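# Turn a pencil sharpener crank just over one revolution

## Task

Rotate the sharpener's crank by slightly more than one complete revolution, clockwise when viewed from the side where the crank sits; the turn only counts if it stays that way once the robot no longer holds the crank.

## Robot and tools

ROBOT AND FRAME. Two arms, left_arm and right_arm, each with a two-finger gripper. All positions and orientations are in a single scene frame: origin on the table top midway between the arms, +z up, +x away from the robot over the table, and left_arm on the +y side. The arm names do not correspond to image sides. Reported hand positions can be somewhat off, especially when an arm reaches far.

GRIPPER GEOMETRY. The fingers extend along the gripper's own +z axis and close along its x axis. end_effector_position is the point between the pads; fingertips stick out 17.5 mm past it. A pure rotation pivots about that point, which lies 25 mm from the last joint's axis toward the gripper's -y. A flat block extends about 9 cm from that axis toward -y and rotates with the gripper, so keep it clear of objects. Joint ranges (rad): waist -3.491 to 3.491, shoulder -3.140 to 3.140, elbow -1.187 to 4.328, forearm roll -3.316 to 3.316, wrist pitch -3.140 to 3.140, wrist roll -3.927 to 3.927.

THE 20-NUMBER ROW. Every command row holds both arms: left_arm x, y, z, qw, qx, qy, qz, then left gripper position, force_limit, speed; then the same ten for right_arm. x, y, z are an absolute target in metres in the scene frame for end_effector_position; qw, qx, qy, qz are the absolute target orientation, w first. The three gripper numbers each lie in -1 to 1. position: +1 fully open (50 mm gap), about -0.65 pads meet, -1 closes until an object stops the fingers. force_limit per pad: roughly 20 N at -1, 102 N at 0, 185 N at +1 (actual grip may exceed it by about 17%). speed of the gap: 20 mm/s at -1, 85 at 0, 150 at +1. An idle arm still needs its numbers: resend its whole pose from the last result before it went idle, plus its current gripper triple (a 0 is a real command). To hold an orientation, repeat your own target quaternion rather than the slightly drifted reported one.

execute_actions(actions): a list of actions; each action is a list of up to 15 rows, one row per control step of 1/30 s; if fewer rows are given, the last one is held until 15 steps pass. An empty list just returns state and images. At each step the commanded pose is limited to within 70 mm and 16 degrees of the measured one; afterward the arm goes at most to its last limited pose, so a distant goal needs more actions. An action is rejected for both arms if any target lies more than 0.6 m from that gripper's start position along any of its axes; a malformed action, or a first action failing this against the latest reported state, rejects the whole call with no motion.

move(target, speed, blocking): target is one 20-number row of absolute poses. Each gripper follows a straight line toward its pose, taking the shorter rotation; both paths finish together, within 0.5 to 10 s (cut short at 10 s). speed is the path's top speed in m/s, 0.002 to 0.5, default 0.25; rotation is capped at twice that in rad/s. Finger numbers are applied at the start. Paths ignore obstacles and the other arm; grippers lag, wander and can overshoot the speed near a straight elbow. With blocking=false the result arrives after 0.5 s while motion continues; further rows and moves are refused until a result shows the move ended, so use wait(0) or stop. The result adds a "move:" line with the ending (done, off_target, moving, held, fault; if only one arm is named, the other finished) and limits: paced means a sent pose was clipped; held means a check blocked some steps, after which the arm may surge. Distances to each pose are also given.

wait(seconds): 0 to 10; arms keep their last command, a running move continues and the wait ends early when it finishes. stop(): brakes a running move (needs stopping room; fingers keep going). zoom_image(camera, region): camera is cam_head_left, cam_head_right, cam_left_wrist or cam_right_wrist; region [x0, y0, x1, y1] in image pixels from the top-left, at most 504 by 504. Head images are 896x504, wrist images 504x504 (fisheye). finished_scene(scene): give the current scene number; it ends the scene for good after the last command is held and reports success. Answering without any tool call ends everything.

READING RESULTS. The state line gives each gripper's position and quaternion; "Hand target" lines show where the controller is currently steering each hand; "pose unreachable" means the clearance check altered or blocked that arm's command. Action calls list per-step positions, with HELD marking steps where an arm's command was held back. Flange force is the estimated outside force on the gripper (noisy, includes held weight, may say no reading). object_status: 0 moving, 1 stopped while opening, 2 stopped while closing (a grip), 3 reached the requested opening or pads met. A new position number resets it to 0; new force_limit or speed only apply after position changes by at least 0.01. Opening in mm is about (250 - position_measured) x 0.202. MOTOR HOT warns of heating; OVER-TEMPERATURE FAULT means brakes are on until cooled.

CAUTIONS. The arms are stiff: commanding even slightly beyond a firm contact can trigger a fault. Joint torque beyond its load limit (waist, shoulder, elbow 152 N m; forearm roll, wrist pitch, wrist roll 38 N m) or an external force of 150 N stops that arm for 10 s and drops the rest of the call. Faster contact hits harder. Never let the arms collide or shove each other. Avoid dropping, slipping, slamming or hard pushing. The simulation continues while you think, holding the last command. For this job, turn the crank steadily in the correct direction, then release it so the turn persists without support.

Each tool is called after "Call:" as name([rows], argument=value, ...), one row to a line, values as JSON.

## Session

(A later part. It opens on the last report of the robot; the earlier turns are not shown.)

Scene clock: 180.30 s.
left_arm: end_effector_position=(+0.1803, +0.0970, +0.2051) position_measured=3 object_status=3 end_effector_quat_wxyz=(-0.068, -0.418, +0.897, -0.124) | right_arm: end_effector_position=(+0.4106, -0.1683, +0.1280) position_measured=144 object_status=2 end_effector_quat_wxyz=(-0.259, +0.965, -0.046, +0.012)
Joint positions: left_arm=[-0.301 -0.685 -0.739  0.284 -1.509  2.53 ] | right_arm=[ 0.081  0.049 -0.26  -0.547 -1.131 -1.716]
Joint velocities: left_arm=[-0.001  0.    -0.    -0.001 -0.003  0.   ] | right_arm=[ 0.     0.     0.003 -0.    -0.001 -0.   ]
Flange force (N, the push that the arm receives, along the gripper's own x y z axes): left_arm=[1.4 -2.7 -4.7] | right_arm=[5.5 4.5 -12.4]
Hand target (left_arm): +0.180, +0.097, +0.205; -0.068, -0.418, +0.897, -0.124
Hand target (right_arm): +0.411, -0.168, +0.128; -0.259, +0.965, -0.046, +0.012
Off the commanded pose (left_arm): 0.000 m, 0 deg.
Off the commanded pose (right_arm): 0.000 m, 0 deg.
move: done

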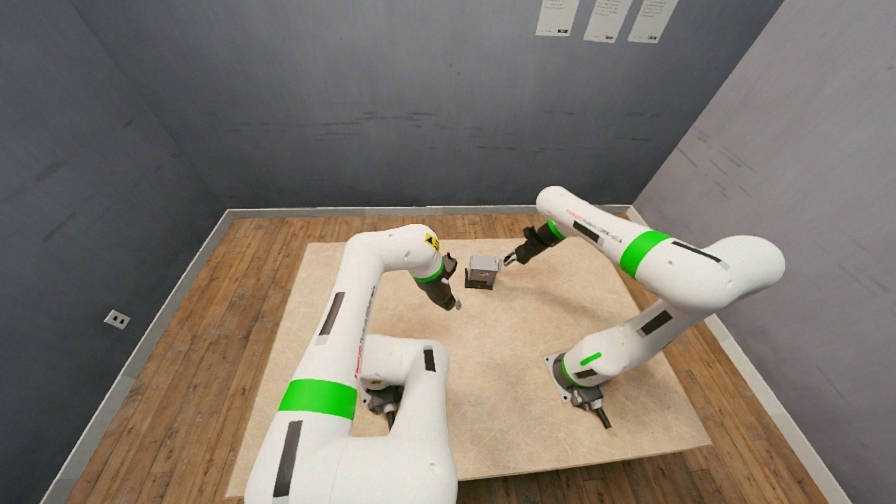

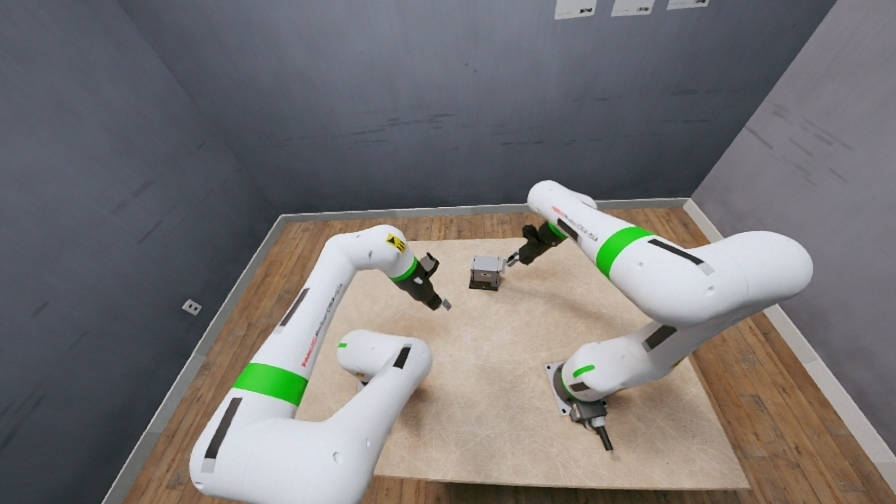

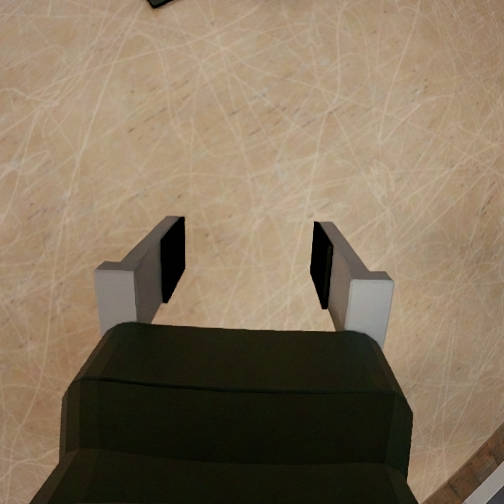

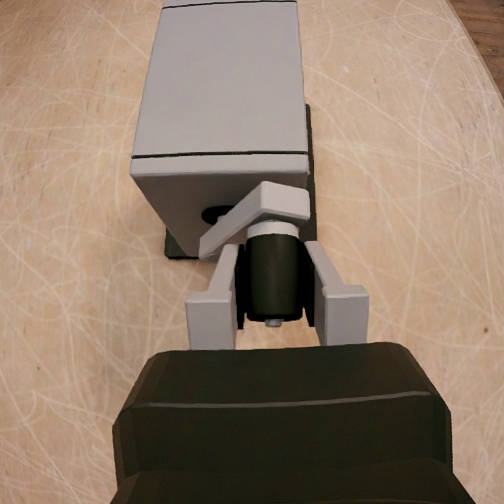

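Call:
move(target=[0.1803,0.0970,0.2051,-0.068,-0.418,0.897,-0.124,1,0,0,0.4233,-0.1704,0.1194,-0.259,0.965,-0.046,0.012,-1,-0.7,0], speed=0.05)

Call:
zoom_image(camera="cam_right_wrist", region=[130, 150, 330, 350])

Scene clock: 216.57 s.
left_arm: end_effector_position=(+0.1803, +0.0970, +0.2051) position_measured=3 object_status=3 end_effector_quat_wxyz=(-0.068, -0.418, +0.897, -0.124) | right_arm: end_effector_position=(+0.4233, -0.1704, +0.1194) position_measured=144 object_status=2 end_effector_quat_wxyz=(-0.259, +0.965, -0.046, +0.012)
Joint positions: left_arm=[-0.301 -0.685 -0.739  0.284 -1.509  2.53 ] | right_arm=[ 0.067  0.091 -0.236 -0.552 -1.123 -1.693]
Joint velocities: left_arm=[ 0.001 -0.    -0.     0.    -0.    -0.001] | right_arm=[-0.001  0.     0.002 -0.    -0.     0.001]
Flange force (N, the push that the arm receives, along the gripper's own x y z axes): left_arm=[-1.7 -0.5 -5.9] | right_arm=[-0.8 1.3 2.3]
Hand target (left_arm): +0.180, +0.097, +0.205; -0.068, -0.418, +0.897, -0.124
Hand target (right_arm): +0.423, -0.170, +0.119; -0.259, +0.965, -0.046, +0.012
Off the commanded pose (left_arm): 0.000 m, 0 deg.
Off the commanded pose (right_arm): 0.000 m, 0 deg.
move: done

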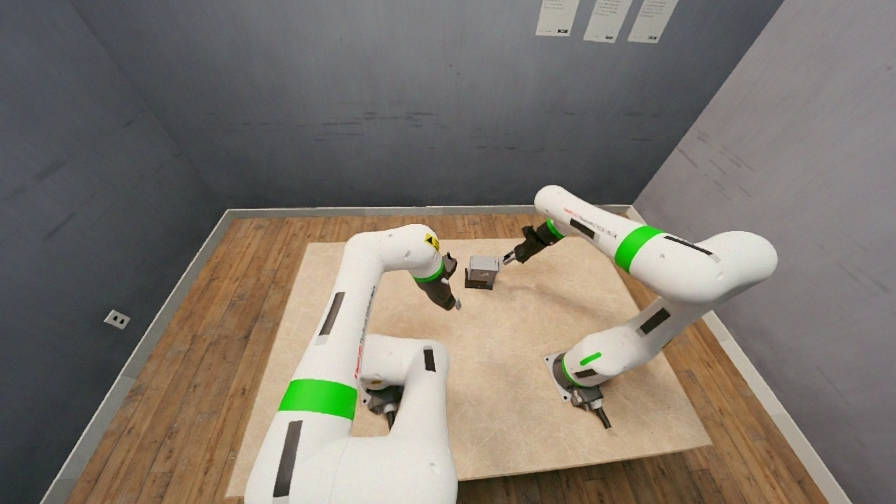

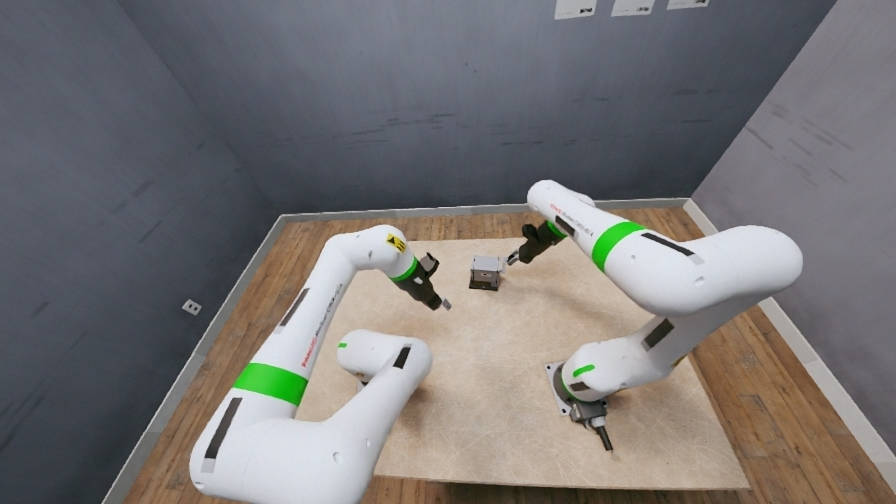

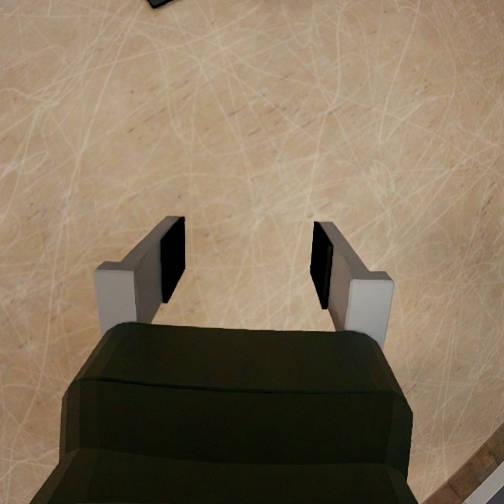

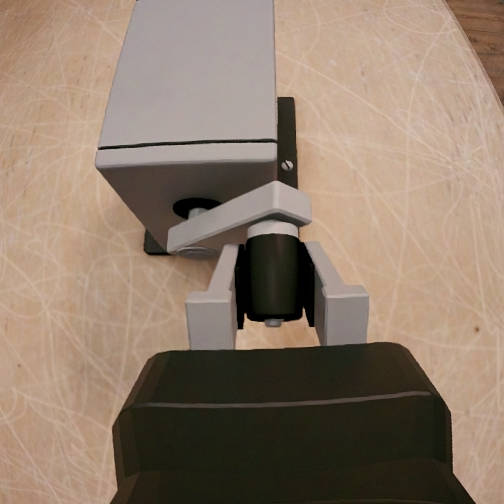

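Region (130, 150, 330, 350) of cam_right_wrist's 504x504 image, scaled by 2.520, with more detail than that image has.

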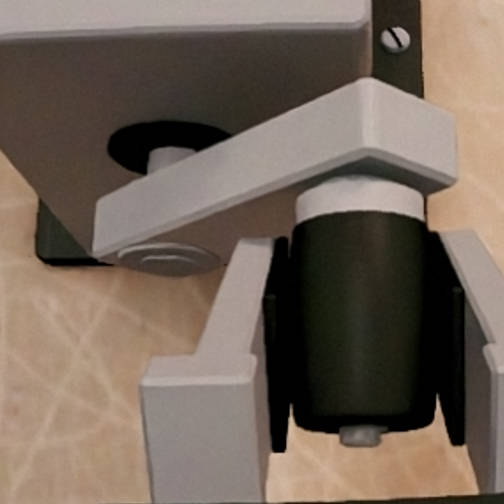

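Call:
execute_actions([
  [[0.1803,0.097,0.2051,-0.068,-0.418,0.897,-0.124,1,0,0,0.4251,-0.1705,0.1175,-0.259,0.965,-0.046,0.012,-1,-0.7,0],[0.1803,0.097,0.2051,-0.068,-0.418,0.897,-0.124,1,0,0,0.4268,-0.1707,0.1155,-0.259,0.965,-0.046,0.012,-1,-0.7,0],[0.1803,0.097,0.2051,-0.068,-0.418,0.897,-0.124,1,0,0,0.4284,-0.1709,0.1134,-0.259,0.965,-0.046,0.012,-1,-0.7,0],[0.1803,0.097,0.2051,-0.068,-0.418,0.897,-0.124,1,0,0,0.4298,-0.1711,0.1112,-0.259,0.965,-0.046,0.012,-1,-0.7,0],[0.1803,0.097,0.2051,-0.068,-0.418,0.897,-0.124,1,0,0,0.4312,-0.1713,0.1090,-0.259,0.965,-0.046,0.012,-1,-0.7,0],[0.1803,0.097,0.2051,-0.068,-0.418,0.897,-0.124,1,0,0,0.4324,-0.1714,0.1067,-0.259,0.965,-0.046,0.012,-1,-0.7,0],[0.1803,0.097,0.2051,-0.068,-0.418,0.897,-0.124,1,0,0,0.4335,-0.1716,0.1043,-0.259,0.965,-0.046,0.012,-1,-0.7,0],[0.1803,0.097,0.2051,-0.068,-0.418,0.897,-0.124,1,0,0,0.4345,-0.1717,0.1019,-0.259,0.965,-0.046,0.012,-1,-0.7,0],[0.1803,0.097,0.2051,-0.068,-0.418,0.897,-0.124,1,0,0,0.4354,-0.1718,0.0995,-0.259,0.965,-0.046,0.012,-1,-0.7,0],[0.1803,0.097,0.2051,-0.068,-0.418,0.897,-0.124,1,0,0,0.4361,-0.1719,0.0969,-0.259,0.965,-0.046,0.012,-1,-0.7,0],[0.1803,0.097,0.2051,-0.068,-0.418,0.897,-0.124,1,0,0,0.4367,-0.1720,0.0944,-0.259,0.965,-0.046,0.012,-1,-0.7,0],[0.1803,0.097,0.2051,-0.068,-0.418,0.897,-0.124,1,0,0,0.4372,-0.1720,0.0918,-0.259,0.965,-0.046,0.012,-1,-0.7,0],[0.1803,0.097,0.2051,-0.068,-0.418,0.897,-0.124,1,0,0,0.4376,-0.1721,0.0892,-0.259,0.965,-0.046,0.012,-1,-0.7,0],[0.1803,0.097,0.2051,-0.068,-0.418,0.897,-0.124,1,0,0,0.4378,-0.1721,0.0866,-0.259,0.965,-0.046,0.012,-1,-0.7,0],[0.1803,0.097,0.2051,-0.068,-0.418,0.897,-0.124,1,0,0,0.4378,-0.1721,0.0840,-0.259,0.965,-0.046,0.012,-1,-0.7,0]],
])

Call:
wait(seconds=0.5)

Scene clock: 246.67 s.
left_arm: end_effector_position=(+0.1803, +0.0970, +0.2051) position_measured=3 object_status=3 end_effector_quat_wxyz=(-0.068, -0.418, +0.897, -0.124) | right_arm: end_effector_position=(+0.4376, -0.1722, +0.0892) position_measured=144 object_status=2 end_effector_quat_wxyz=(-0.259, +0.965, -0.046, +0.012)
Joint positions: left_arm=[-0.301 -0.685 -0.739  0.284 -1.509  2.53 ] | right_arm=[ 0.053  0.164 -0.227 -0.57  -1.075 -1.642]
Joint velocities: left_arm=[-0.001 -0.     0.     0.     0.001 -0.   ] | right_arm=[-0.015  0.129 -0.05  -0.051  0.141  0.12 ]
Flange force (N, the push that the arm receives, along the gripper's own x y z axes): left_arm=[-1.5 -2.0 -5.1] | right_arm=[5.5 2.5 1.1]
Hand target (left_arm): +0.180, +0.097, +0.205; -0.068, -0.418, +0.897, -0.124
Hand target (right_arm): +0.438, -0.172, +0.084; -0.259, +0.965, -0.046, +0.012
Off the commanded pose (left_arm): 0.000 m, 0 deg.
Off the commanded pose (right_arm): 0.005 m, 0 deg.
Step readings (end_effector_position):
0: left_arm (+0.1803, +0.0970, +0.2051) | right_arm (+0.4233, -0.1704, +0.1194)
1: left_arm (+0.1803, +0.0970, +0.2051) | right_arm (+0.4234, -0.1705, +0.1194)
2: left_arm (+0.1803, +0.0970, +0.2051) | right_arm (+0.4242, -0.1706, +0.1186)
4: left_arm (+0.1803, +0.0970, +0.2051) | right_arm (+0.4269, -0.1709, +0.1155)
8: left_arm (+0.1803, +0.0970, +0.2051) | right_arm (+0.4322, -0.1716, +0.1069)
15: end_effector_position above

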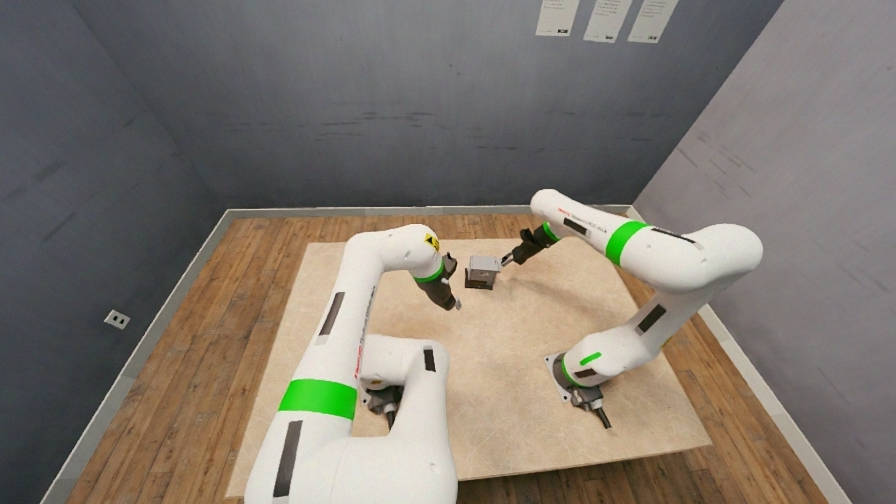

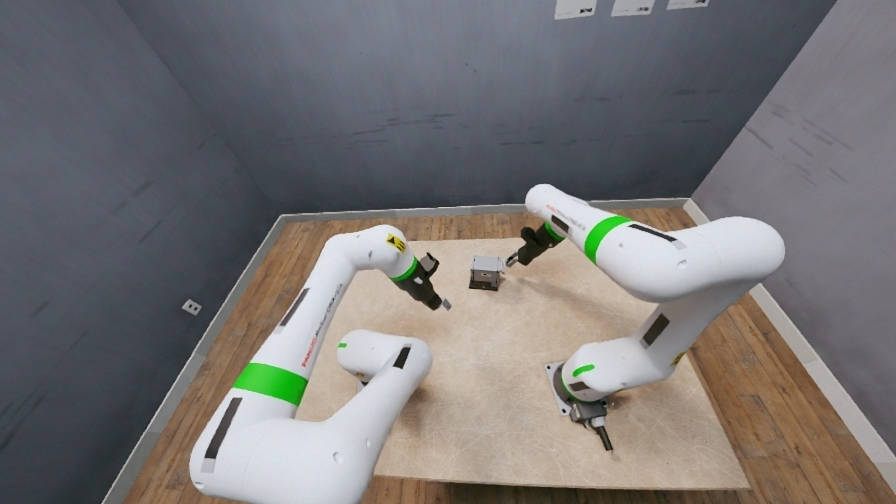

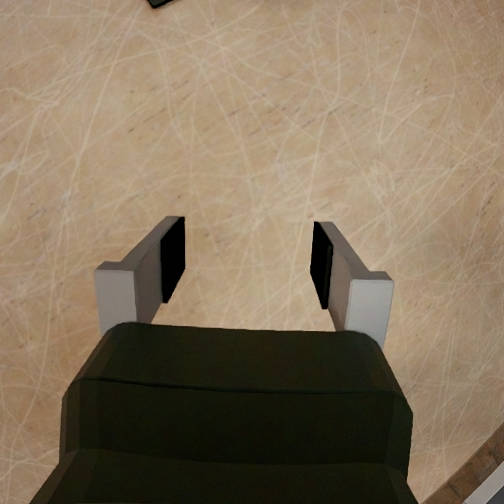

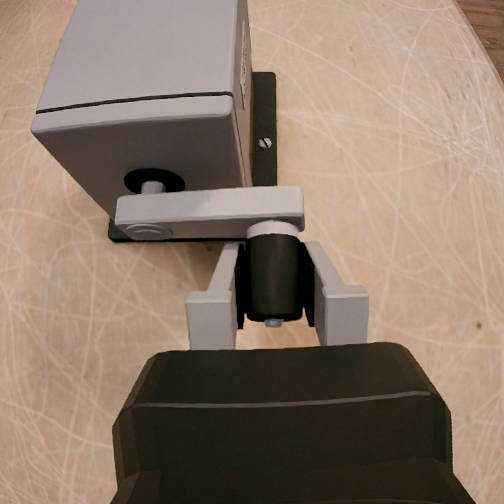

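Scene clock: 247.17 s.
left_arm: end_effector_position=(+0.1803, +0.0970, +0.2051) position_measured=3 object_status=3 end_effector_quat_wxyz=(-0.068, -0.418, +0.897, -0.124) | right_arm: end_effector_position=(+0.4378, -0.1722, +0.0841) position_measured=144 object_status=2 end_effector_quat_wxyz=(-0.259, +0.965, -0.046, +0.012)
Joint positions: left_arm=[-0.301 -0.685 -0.739  0.284 -1.509  2.53 ] | right_arm=[ 0.052  0.172 -0.231 -0.574 -1.066 -1.634]
Joint velocities: left_arm=[-0.001  0.     0.    -0.    -0.    -0.001] | right_arm=[ 0.     0.    -0.     0.    -0.001 -0.   ]
Flange force (N, the push that the arm receives, along the gripper's own x y z axes): left_arm=[-0.8 -2.4 -6.8] | right_arm=[0.8 2.9 1.6]
Hand target (left_arm): +0.180, +0.097, +0.205; -0.068, -0.418, +0.897, -0.124
Hand target (right_arm): +0.438, -0.172, +0.084; -0.259, +0.965, -0.046, +0.012
Off the commanded pose (left_arm): 0.000 m, 0 deg.
Off the commanded pose (right_arm): 0.000 m, 0 deg.
wait: 0.50 s; at rest by 0.23 s

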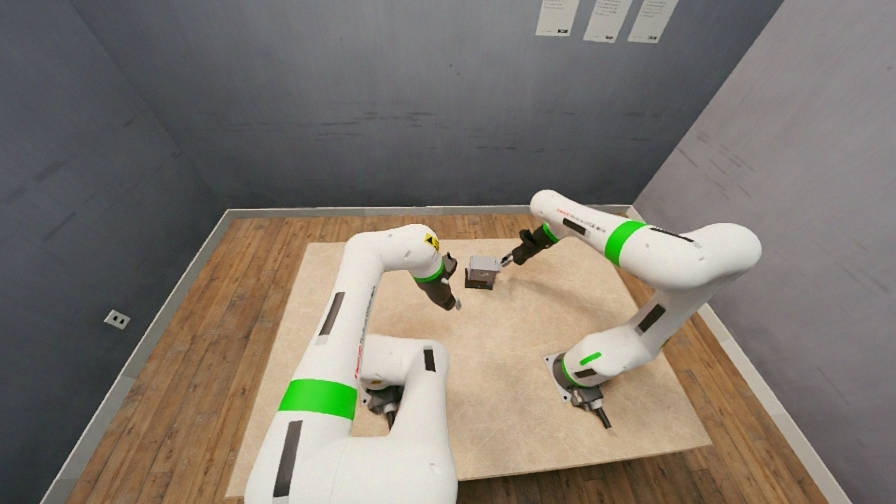

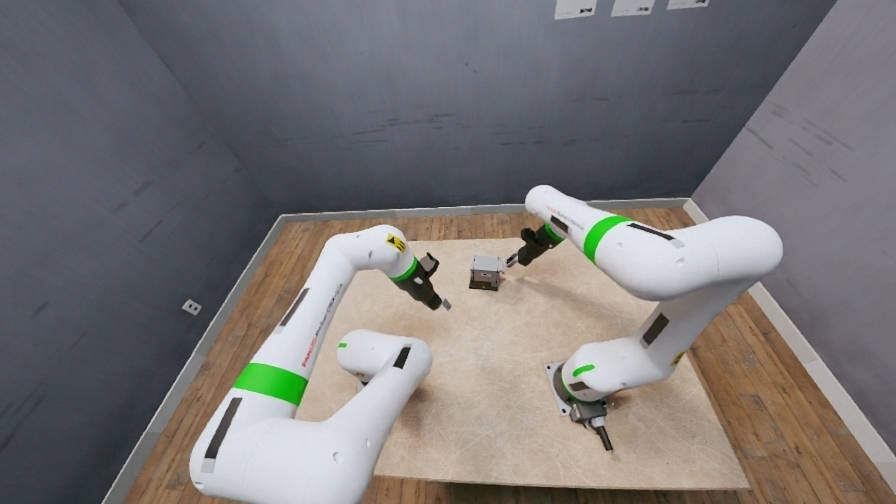

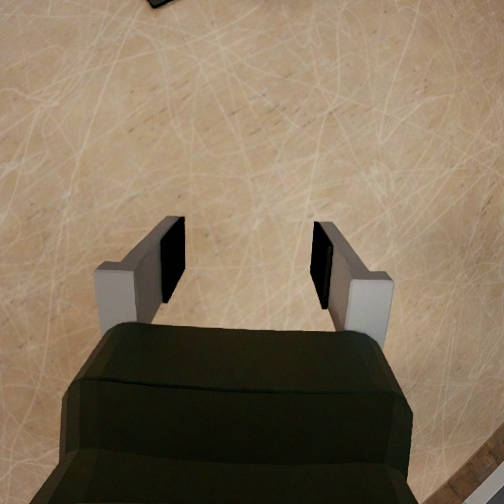

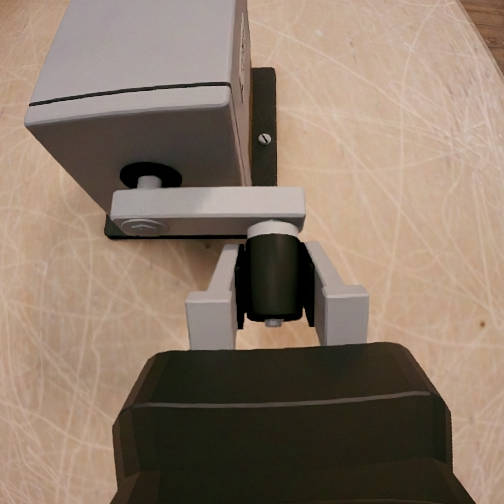

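Call:
execute_actions([
  [[0.1803,0.097,0.2051,-0.068,-0.418,0.897,-0.124,1,0,0,0.4378,-0.1721,0.0814,-0.259,0.965,-0.046,0.012,-1,-0.7,0],[0.1803,0.097,0.2051,-0.068,-0.418,0.897,-0.124,1,0,0,0.4375,-0.1721,0.0779,-0.259,0.965,-0.046,0.012,-1,-0.7,0],[0.1803,0.097,0.2051,-0.068,-0.418,0.897,-0.124,1,0,0,0.4367,-0.1720,0.0736,-0.259,0.965,-0.046,0.012,-1,-0.7,0],[0.1803,0.097,0.2051,-0.068,-0.418,0.897,-0.124,1,0,0,0.4354,-0.1718,0.0685,-0.259,0.965,-0.046,0.012,-1,-0.7,0],[0.1803,0.097,0.2051,-0.068,-0.418,0.897,-0.124,1,0,0,0.4332,-0.1715,0.0629,-0.259,0.965,-0.046,0.012,-1,-0.7,0],[0.1803,0.097,0.2051,-0.068,-0.418,0.897,-0.124,1,0,0,0.4303,-0.1712,0.0575,-0.259,0.965,-0.046,0.012,-1,-0.7,0],[0.1803,0.097,0.2051,-0.068,-0.418,0.897,-0.124,1,0,0,0.4268,-0.1707,0.0525,-0.259,0.965,-0.046,0.012,-1,-0.7,0],[0.1803,0.097,0.2051,-0.068,-0.418,0.897,-0.124,1,0,0,0.4227,-0.1702,0.0480,-0.259,0.965,-0.046,0.012,-1,-0.7,0],[0.1803,0.097,0.2051,-0.068,-0.418,0.897,-0.124,1,0,0,0.4181,-0.1697,0.0441,-0.259,0.965,-0.046,0.012,-1,-0.7,0],[0.1803,0.097,0.2051,-0.068,-0.418,0.897,-0.124,1,0,0,0.4130,-0.1691,0.0407,-0.259,0.965,-0.046,0.012,-1,-0.7,0],[0.1803,0.097,0.2051,-0.068,-0.418,0.897,-0.124,1,0,0,0.4076,-0.1684,0.0380,-0.259,0.965,-0.046,0.012,-1,-0.7,0],[0.1803,0.097,0.2051,-0.068,-0.418,0.897,-0.124,1,0,0,0.4019,-0.1677,0.0359,-0.259,0.965,-0.046,0.012,-1,-0.7,0],[0.1803,0.097,0.2051,-0.068,-0.418,0.897,-0.124,1,0,0,0.3968,-0.1671,0.0348,-0.259,0.965,-0.046,0.012,-1,-0.7,0],[0.1803,0.097,0.2051,-0.068,-0.418,0.897,-0.124,1,0,0,0.3925,-0.1665,0.0342,-0.259,0.965,-0.046,0.012,-1,-0.7,0],[0.1803,0.097,0.2051,-0.068,-0.418,0.897,-0.124,1,0,0,0.3899,-0.1662,0.0340,-0.259,0.965,-0.046,0.012,-1,-0.7,0]],
])

Call:
wait(seconds=0.5)

Scene clock: 271.87 s.
left_arm: end_effector_position=(+0.1803, +0.0970, +0.2051) position_measured=3 object_status=3 end_effector_quat_wxyz=(-0.068, -0.418, +0.897, -0.124) | right_arm: end_effector_position=(+0.4003, -0.1677, +0.0358) position_measured=144 object_status=2 end_effector_quat_wxyz=(-0.259, +0.965, -0.046, +0.011)
Joint positions: left_arm=[-0.301 -0.685 -0.739  0.284 -1.509  2.53 ] | right_arm=[ 0.075  0.165 -0.364 -0.618 -0.951 -1.571]
Joint velocities: left_arm=[-0.    -0.001  0.    -0.    -0.001 -0.001] | right_arm=[ 0.117 -0.243 -0.403 -0.076  0.192  0.028]
Flange force (N, the push that the arm receives, along the gripper's own x y z axes): left_arm=[0.5 -4.0 -5.7] | right_arm=[-6.4 -9.6 12.3]
Hand target (left_arm): +0.180, +0.097, +0.205; -0.068, -0.418, +0.897, -0.124
Hand target (right_arm): +0.390, -0.166, +0.034; -0.259, +0.965, -0.046, +0.011
Off the commanded pose (left_arm): 0.000 m, 0 deg.
Off the commanded pose (right_arm): 0.011 m, 0 deg.
Step readings (end_effector_position):
0: left_arm (+0.1803, +0.0970, +0.2051) | right_arm (+0.4378, -0.1722, +0.0841)
1: left_arm (+0.1803, +0.0970, +0.2051) | right_arm (+0.4378, -0.1722, +0.0839)
2: left_arm (+0.1803, +0.0970, +0.2051) | right_arm (+0.4378, -0.1722, +0.0826)
4: left_arm (+0.1803, +0.0970, +0.2051) | right_arm (+0.4372, -0.1721, +0.0770)
8: left_arm (+0.1803, +0.0970, +0.2051) | right_arm (+0.4304, -0.1716, +0.0591)
15: end_effector_position above

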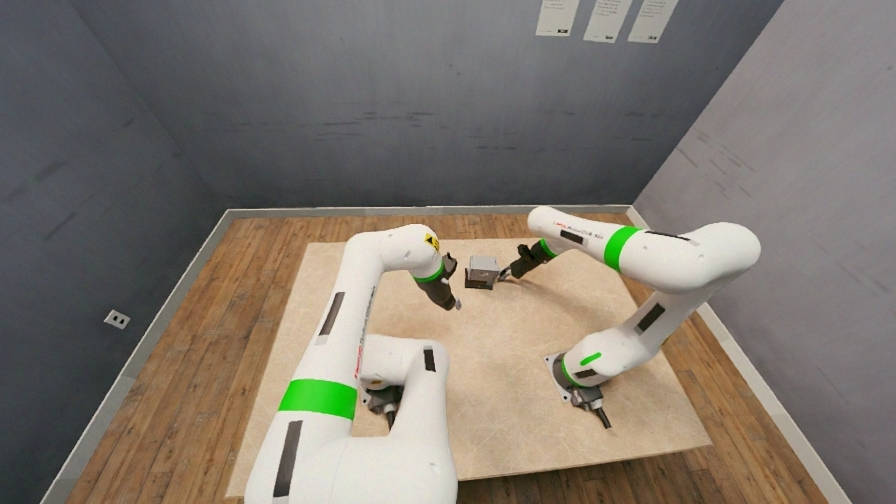

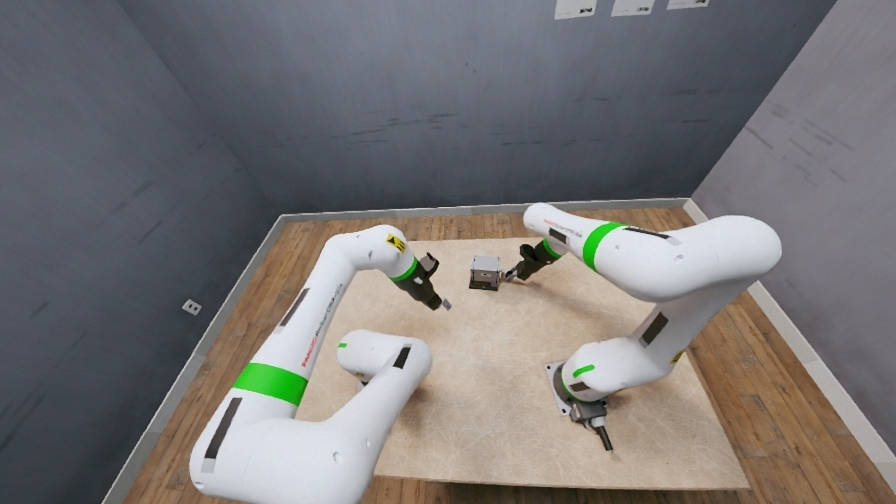

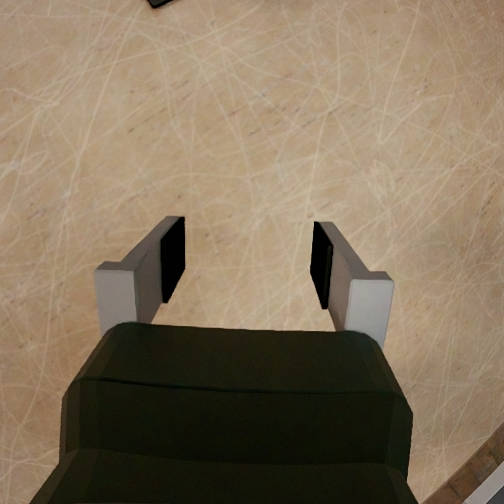

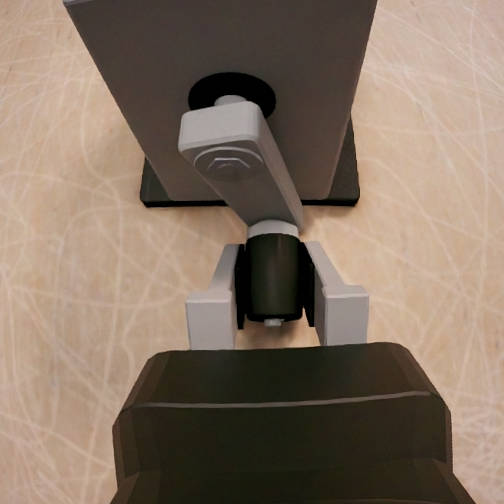

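Scene clock: 272.37 s.
left_arm: end_effector_position=(+0.1803, +0.0970, +0.2051) position_measured=3 object_status=3 end_effector_quat_wxyz=(-0.068, -0.418, +0.897, -0.124) | right_arm: end_effector_position=(+0.3904, -0.1663, +0.0336) position_measured=144 object_status=2 end_effector_quat_wxyz=(-0.259, +0.965, -0.046, +0.011)
Joint positions: left_arm=[-0.301 -0.685 -0.739  0.284 -1.509  2.53 ] | right_arm=[ 0.084  0.147 -0.392 -0.623 -0.938 -1.571]
Joint velocities: left_arm=[-0.001 -0.001  0.     0.     0.001  0.001] | right_arm=[-0.     0.     0.     0.    -0.001  0.001]
Flange force (N, the push that the arm receives, along the gripper's own x y z axes): left_arm=[0.6 0.1 -6.6] | right_arm=[-2.3 -14.9 -10.3]
Hand target (left_arm): +0.180, +0.097, +0.205; -0.068, -0.418, +0.897, -0.124
Hand target (right_arm): +0.390, -0.166, +0.034; -0.259, +0.965, -0.046, +0.011
Off the commanded pose (left_arm): 0.000 m, 0 deg.
Off the commanded pose (right_arm): 0.001 m, 0 deg.
wait: 0.50 s; at rest by 0.27 s

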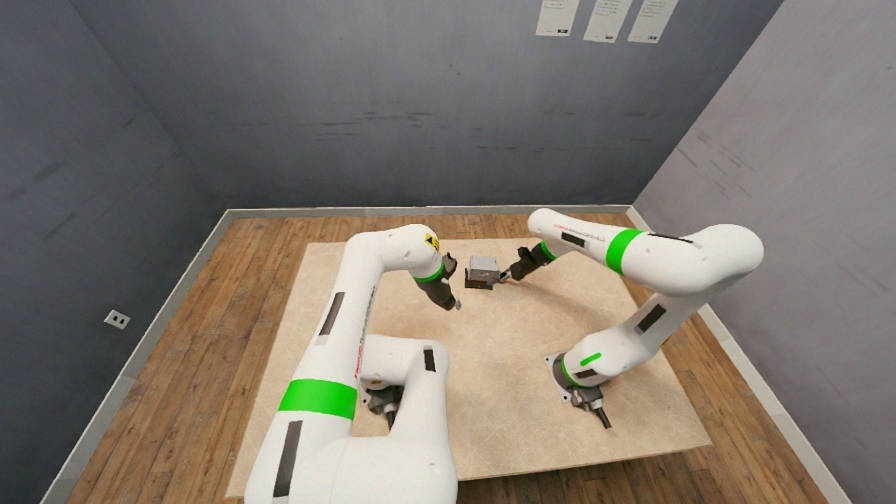

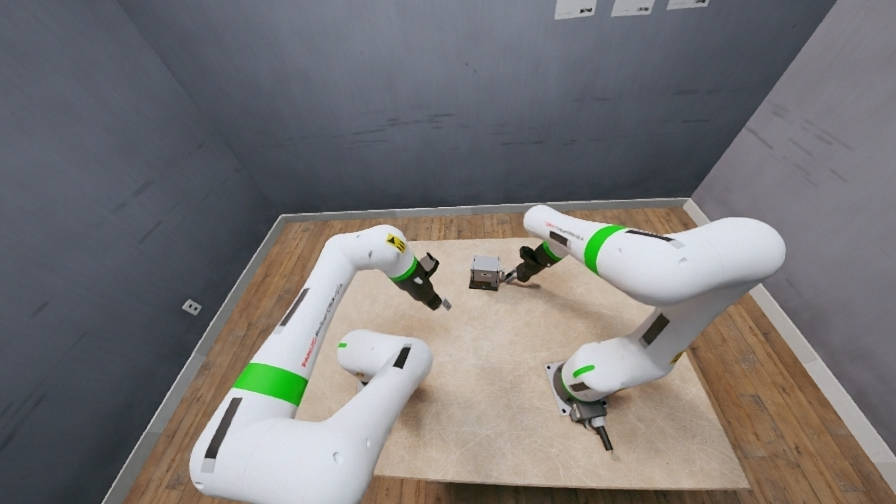

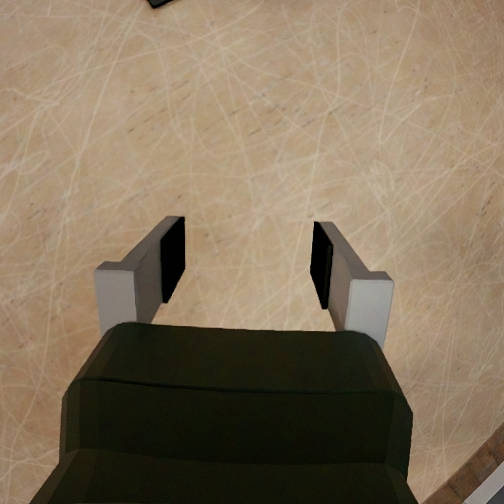

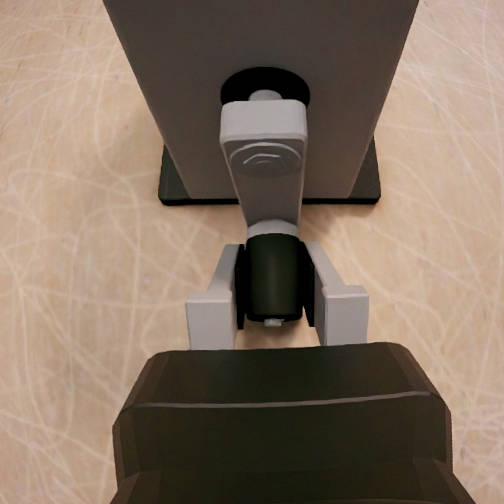

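Call:
execute_actions([
  [[0.1803,0.097,0.2051,-0.068,-0.418,0.897,-0.124,1,0,0,0.3882,-0.1660,0.0342,-0.259,0.965,-0.046,0.012,-1,-0.7,0],[0.1803,0.097,0.2051,-0.068,-0.418,0.897,-0.124,1,0,0,0.3856,-0.1657,0.0342,-0.259,0.965,-0.046,0.012,-1,-0.7,0],[0.1803,0.097,0.2051,-0.068,-0.418,0.897,-0.124,1,0,0,0.3822,-0.1653,0.0344,-0.259,0.965,-0.046,0.012,-1,-0.7,0],[0.1803,0.097,0.2051,-0.068,-0.418,0.897,-0.124,1,0,0,0.3779,-0.1647,0.0351,-0.259,0.965,-0.046,0.012,-1,-0.7,0],[0.1803,0.097,0.2051,-0.068,-0.418,0.897,-0.124,1,0,0,0.3737,-0.1642,0.0362,-0.259,0.965,-0.046,0.012,-1,-0.7,0],[0.1803,0.097,0.2051,-0.068,-0.418,0.897,-0.124,1,0,0,0.3696,-0.1637,0.0376,-0.259,0.965,-0.046,0.012,-1,-0.7,0],[0.1803,0.097,0.2051,-0.068,-0.418,0.897,-0.124,1,0,0,0.3657,-0.1632,0.0395,-0.259,0.965,-0.046,0.012,-1,-0.7,0],[0.1803,0.097,0.2051,-0.068,-0.418,0.897,-0.124,1,0,0,0.3619,-0.1628,0.0416,-0.259,0.965,-0.046,0.012,-1,-0.7,0],[0.1803,0.097,0.2051,-0.068,-0.418,0.897,-0.124,1,0,0,0.3583,-0.1623,0.0441,-0.259,0.965,-0.046,0.012,-1,-0.7,0],[0.1803,0.097,0.2051,-0.068,-0.418,0.897,-0.124,1,0,0,0.3550,-0.1619,0.0468,-0.259,0.965,-0.046,0.012,-1,-0.7,0],[0.1803,0.097,0.2051,-0.068,-0.418,0.897,-0.124,1,0,0,0.3519,-0.1615,0.0499,-0.259,0.965,-0.046,0.012,-1,-0.7,0],[0.1803,0.097,0.2051,-0.068,-0.418,0.897,-0.124,1,0,0,0.3491,-0.1612,0.0532,-0.259,0.965,-0.046,0.012,-1,-0.7,0],[0.1803,0.097,0.2051,-0.068,-0.418,0.897,-0.124,1,0,0,0.3466,-0.1609,0.0568,-0.259,0.965,-0.046,0.012,-1,-0.7,0],[0.1803,0.097,0.2051,-0.068,-0.418,0.897,-0.124,1,0,0,0.3444,-0.1606,0.0605,-0.259,0.965,-0.046,0.012,-1,-0.7,0],[0.1803,0.097,0.2051,-0.068,-0.418,0.897,-0.124,1,0,0,0.3425,-0.1604,0.0645,-0.259,0.965,-0.046,0.012,-1,-0.7,0]],
  [[0.1803,0.097,0.2051,-0.068,-0.418,0.897,-0.124,1,0,0,0.3410,-0.1602,0.0685,-0.259,0.965,-0.046,0.012,-1,-0.7,0],[0.1803,0.097,0.2051,-0.068,-0.418,0.897,-0.124,1,0,0,0.3398,-0.1601,0.0728,-0.259,0.965,-0.046,0.012,-1,-0.7,0],[0.1803,0.097,0.2051,-0.068,-0.418,0.897,-0.124,1,0,0,0.3391,-0.1600,0.0770,-0.259,0.965,-0.046,0.012,-1,-0.7,0],[0.1803,0.097,0.2051,-0.068,-0.418,0.897,-0.124,1,0,0,0.3386,-0.1599,0.0814,-0.259,0.965,-0.046,0.012,-1,-0.7,0],[0.1803,0.097,0.2051,-0.068,-0.418,0.897,-0.124,1,0,0,0.3386,-0.1599,0.0857,-0.259,0.965,-0.046,0.012,-1,-0.7,0],[0.1803,0.097,0.2051,-0.068,-0.418,0.897,-0.124,1,0,0,0.3389,-0.1599,0.0901,-0.259,0.965,-0.046,0.012,-1,-0.7,0],[0.1803,0.097,0.2051,-0.068,-0.418,0.897,-0.124,1,0,0,0.3397,-0.1600,0.0944,-0.259,0.965,-0.046,0.012,-1,-0.7,0],[0.1803,0.097,0.2051,-0.068,-0.418,0.897,-0.124,1,0,0,0.3407,-0.1602,0.0986,-0.259,0.965,-0.046,0.012,-1,-0.7,0],[0.1803,0.097,0.2051,-0.068,-0.418,0.897,-0.124,1,0,0,0.3422,-0.1603,0.1027,-0.259,0.965,-0.046,0.012,-1,-0.7,0],[0.1803,0.097,0.2051,-0.068,-0.418,0.897,-0.124,1,0,0,0.3440,-0.1606,0.1067,-0.259,0.965,-0.046,0.012,-1,-0.7,0],[0.1803,0.097,0.2051,-0.068,-0.418,0.897,-0.124,1,0,0,0.3461,-0.1608,0.1105,-0.259,0.965,-0.046,0.012,-1,-0.7,0],[0.1803,0.097,0.2051,-0.068,-0.418,0.897,-0.124,1,0,0,0.3486,-0.1611,0.1141,-0.259,0.965,-0.046,0.012,-1,-0.7,0],[0.1803,0.097,0.2051,-0.068,-0.418,0.897,-0.124,1,0,0,0.3513,-0.1615,0.1175,-0.259,0.965,-0.046,0.012,-1,-0.7,0],[0.1803,0.097,0.2051,-0.068,-0.418,0.897,-0.124,1,0,0,0.3544,-0.1618,0.1206,-0.259,0.965,-0.046,0.012,-1,-0.7,0],[0.1803,0.097,0.2051,-0.068,-0.418,0.897,-0.124,1,0,0,0.3576,-0.1622,0.1234,-0.259,0.965,-0.046,0.012,-1,-0.7,0]],
  [[0.1803,0.097,0.2051,-0.068,-0.418,0.897,-0.124,1,0,0,0.3612,-0.1627,0.1259,-0.259,0.965,-0.046,0.012,-1,-0.7,0],[0.1803,0.097,0.2051,-0.068,-0.418,0.897,-0.124,1,0,0,0.3649,-0.1631,0.1281,-0.259,0.965,-0.046,0.012,-1,-0.7,0],[0.1803,0.097,0.2051,-0.068,-0.418,0.897,-0.124,1,0,0,0.3688,-0.1636,0.1300,-0.259,0.965,-0.046,0.012,-1,-0.7,0],[0.1803,0.097,0.2051,-0.068,-0.418,0.897,-0.124,1,0,0,0.3729,-0.1641,0.1316,-0.259,0.965,-0.046,0.012,-1,-0.7,0],[0.1803,0.097,0.2051,-0.068,-0.418,0.897,-0.124,1,0,0,0.3770,-0.1646,0.1327,-0.259,0.965,-0.046,0.012,-1,-0.7,0],[0.1803,0.097,0.2051,-0.068,-0.418,0.897,-0.124,1,0,0,0.3813,-0.1652,0.1335,-0.259,0.965,-0.046,0.012,-1,-0.7,0],[0.1803,0.097,0.2051,-0.068,-0.418,0.897,-0.124,1,0,0,0.3856,-0.1657,0.1339,-0.259,0.965,-0.046,0.012,-1,-0.7,0],[0.1803,0.097,0.2051,-0.068,-0.418,0.897,-0.124,1,0,0,0.3899,-0.1662,0.1340,-0.259,0.965,-0.046,0.012,-1,-0.7,0],[0.1803,0.097,0.2051,-0.068,-0.418,0.897,-0.124,1,0,0,0.3942,-0.1667,0.1336,-0.259,0.965,-0.046,0.012,-1,-0.7,0],[0.1803,0.097,0.2051,-0.068,-0.418,0.897,-0.124,1,0,0,0.3985,-0.1673,0.1329,-0.259,0.965,-0.046,0.012,-1,-0.7,0],[0.1803,0.097,0.2051,-0.068,-0.418,0.897,-0.124,1,0,0,0.4019,-0.1677,0.1321,-0.259,0.965,-0.046,0.012,-1,-0.7,0],[0.1803,0.097,0.2051,-0.068,-0.418,0.897,-0.124,1,0,0,0.4044,-0.1680,0.1313,-0.259,0.965,-0.046,0.012,-1,-0.7,0],[0.1803,0.097,0.2051,-0.068,-0.418,0.897,-0.124,1,0,0,0.4068,-0.1683,0.1304,-0.259,0.965,-0.046,0.012,-1,-0.7,0],[0.1803,0.097,0.2051,-0.068,-0.418,0.897,-0.124,1,0,0,0.4084,-0.1685,0.1297,-0.259,0.965,-0.046,0.012,-1,-0.7,0],[0.1803,0.097,0.2051,-0.068,-0.418,0.897,-0.124,1,0,0,0.4092,-0.1686,0.1293,-0.259,0.965,-0.046,0.012,-1,-0.7,0]],
])

Scene clock: 338.60 s.
left_arm: end_effector_position=(+0.1803, +0.0970, +0.2051) position_measured=3 object_status=3 end_effector_quat_wxyz=(-0.068, -0.418, +0.897, -0.124) | right_arm: end_effector_position=(+0.4054, -0.1686, +0.1307) position_measured=144 object_status=2 end_effector_quat_wxyz=(-0.258, +0.965, -0.046, +0.012)
Joint positions: left_arm=[-0.301 -0.685 -0.739  0.284 -1.509  2.53 ] | right_arm=[ 0.084  0.032 -0.27  -0.544 -1.134 -1.723]
Joint velocities: left_arm=[-0.    -0.001  0.    -0.     0.     0.   ] | right_arm=[-0.07   0.212  0.161 -0.021  0.     0.093]
Flange force (N, the push that the arm receives, along the gripper's own x y z axes): left_arm=[-0.8 -2.6 -4.6] | right_arm=[4.6 -9.2 10.3]
Flange force at the end of the 1st action (N, along the gripper's axes at the end of the call): left_arm=[-0.7 -2.8 -5.7] | right_arm=[9.3 -14.1 6.4]
Flange force at the end of the 2nd action (N, along the gripper's axes at the end of the call): left_arm=[1.2 -3.0 -5.1] | right_arm=[-1.8 -11.3 20.3]
Hand target (left_arm): +0.180, +0.097, +0.205; -0.068, -0.418, +0.897, -0.124
Hand target (right_arm): +0.409, -0.169, +0.129; -0.259, +0.965, -0.046, +0.012
Off the commanded pose (left_arm): 0.000 m, 0 deg.
Off the commanded pose (right_arm): 0.004 m, 0 deg.
Step readings (end_effector_position; steps 1 to 15: 1st action; 16 to 30: 2nd action; 31 to 45: 3rd action):
0: left_arm (+0.1803, +0.0970, +0.2051) | right_arm (+0.3904, -0.1663, +0.0335)
1: left_arm (+0.1803, +0.0970, +0.2051) | right_arm (+0.3902, -0.1663, +0.0335)
2: left_arm (+0.1803, +0.0970, +0.2051) | right_arm (+0.3893, -0.1662, +0.0336)
4: left_arm (+0.1803, +0.0970, +0.2051) | right_arm (+0.3851, -0.1658, +0.0339)
8: left_arm (+0.1803, +0.0970, +0.2051) | right_arm (+0.3716, -0.1637, +0.0369)
15: left_arm (+0.1803, +0.0970, +0.2051) | right_arm (+0.3490, -0.1609, +0.0537)
16: left_arm (+0.1803, +0.0970, +0.2051) | right_arm (+0.3466, -0.1606, +0.0573)
17: left_arm (+0.1803, +0.0970, +0.2051) | right_arm (+0.3445, -0.1604, +0.0611)
19: left_arm (+0.1803, +0.0970, +0.2051) | right_arm (+0.3411, -0.1601, +0.0695)
23: left_arm (+0.1803, +0.0970, +0.2051) | right_arm (+0.3390, -0.1599, +0.0882)
30: left_arm (+0.1803, +0.0970, +0.2051) | right_arm (+0.3505, -0.1614, +0.1166)
31: left_arm (+0.1803, +0.0970, +0.2051) | right_arm (+0.3533, -0.1617, +0.1196)
32: left_arm (+0.1803, +0.0970, +0.2051) | right_arm (+0.3564, -0.1622, +0.1223)
34: left_arm (+0.1803, +0.0970, +0.2051) | right_arm (+0.3633, -0.1631, +0.1270)
38: left_arm (+0.1803, +0.0970, +0.2051) | right_arm (+0.3793, -0.1653, +0.1329)
45: end_effector_position above

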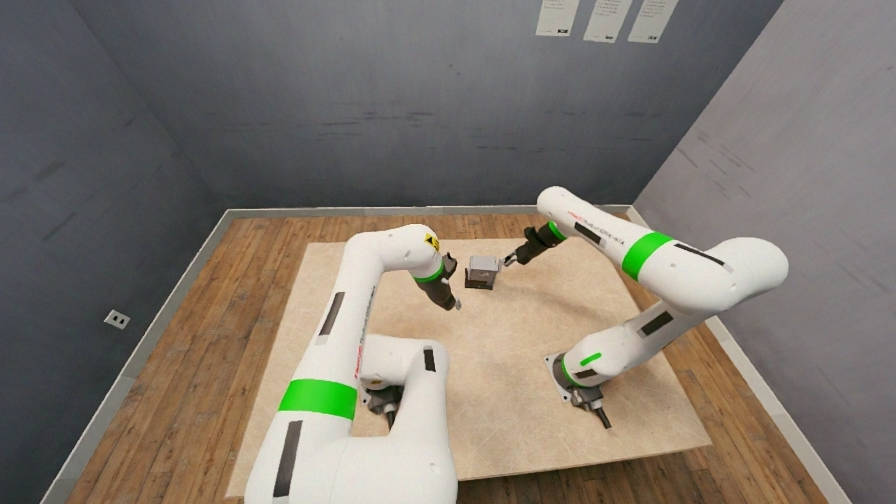

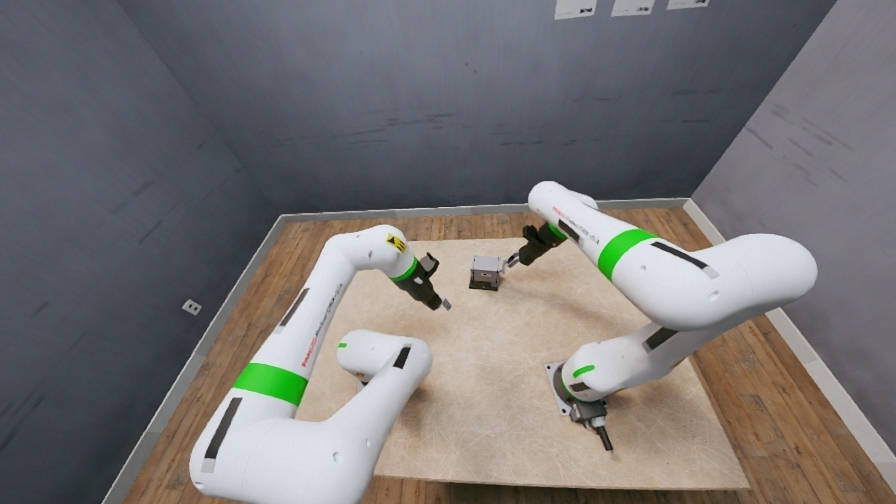

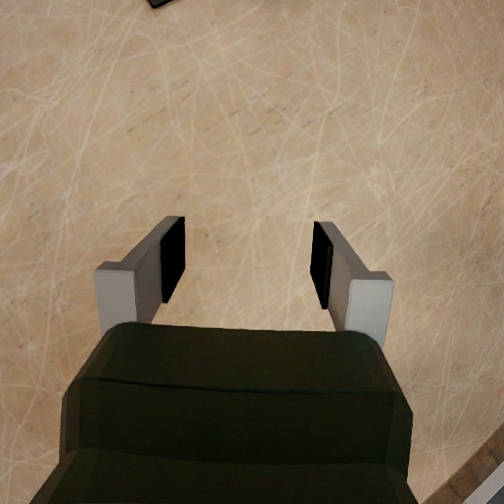

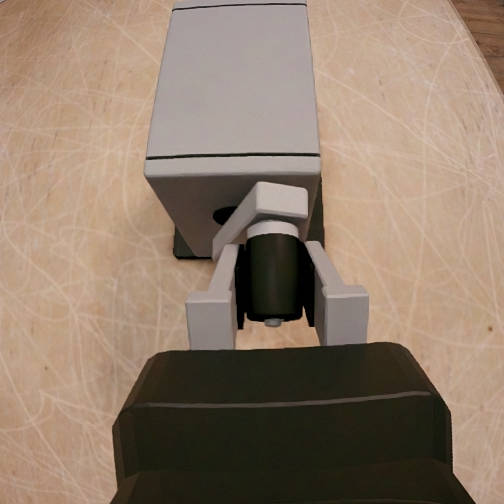

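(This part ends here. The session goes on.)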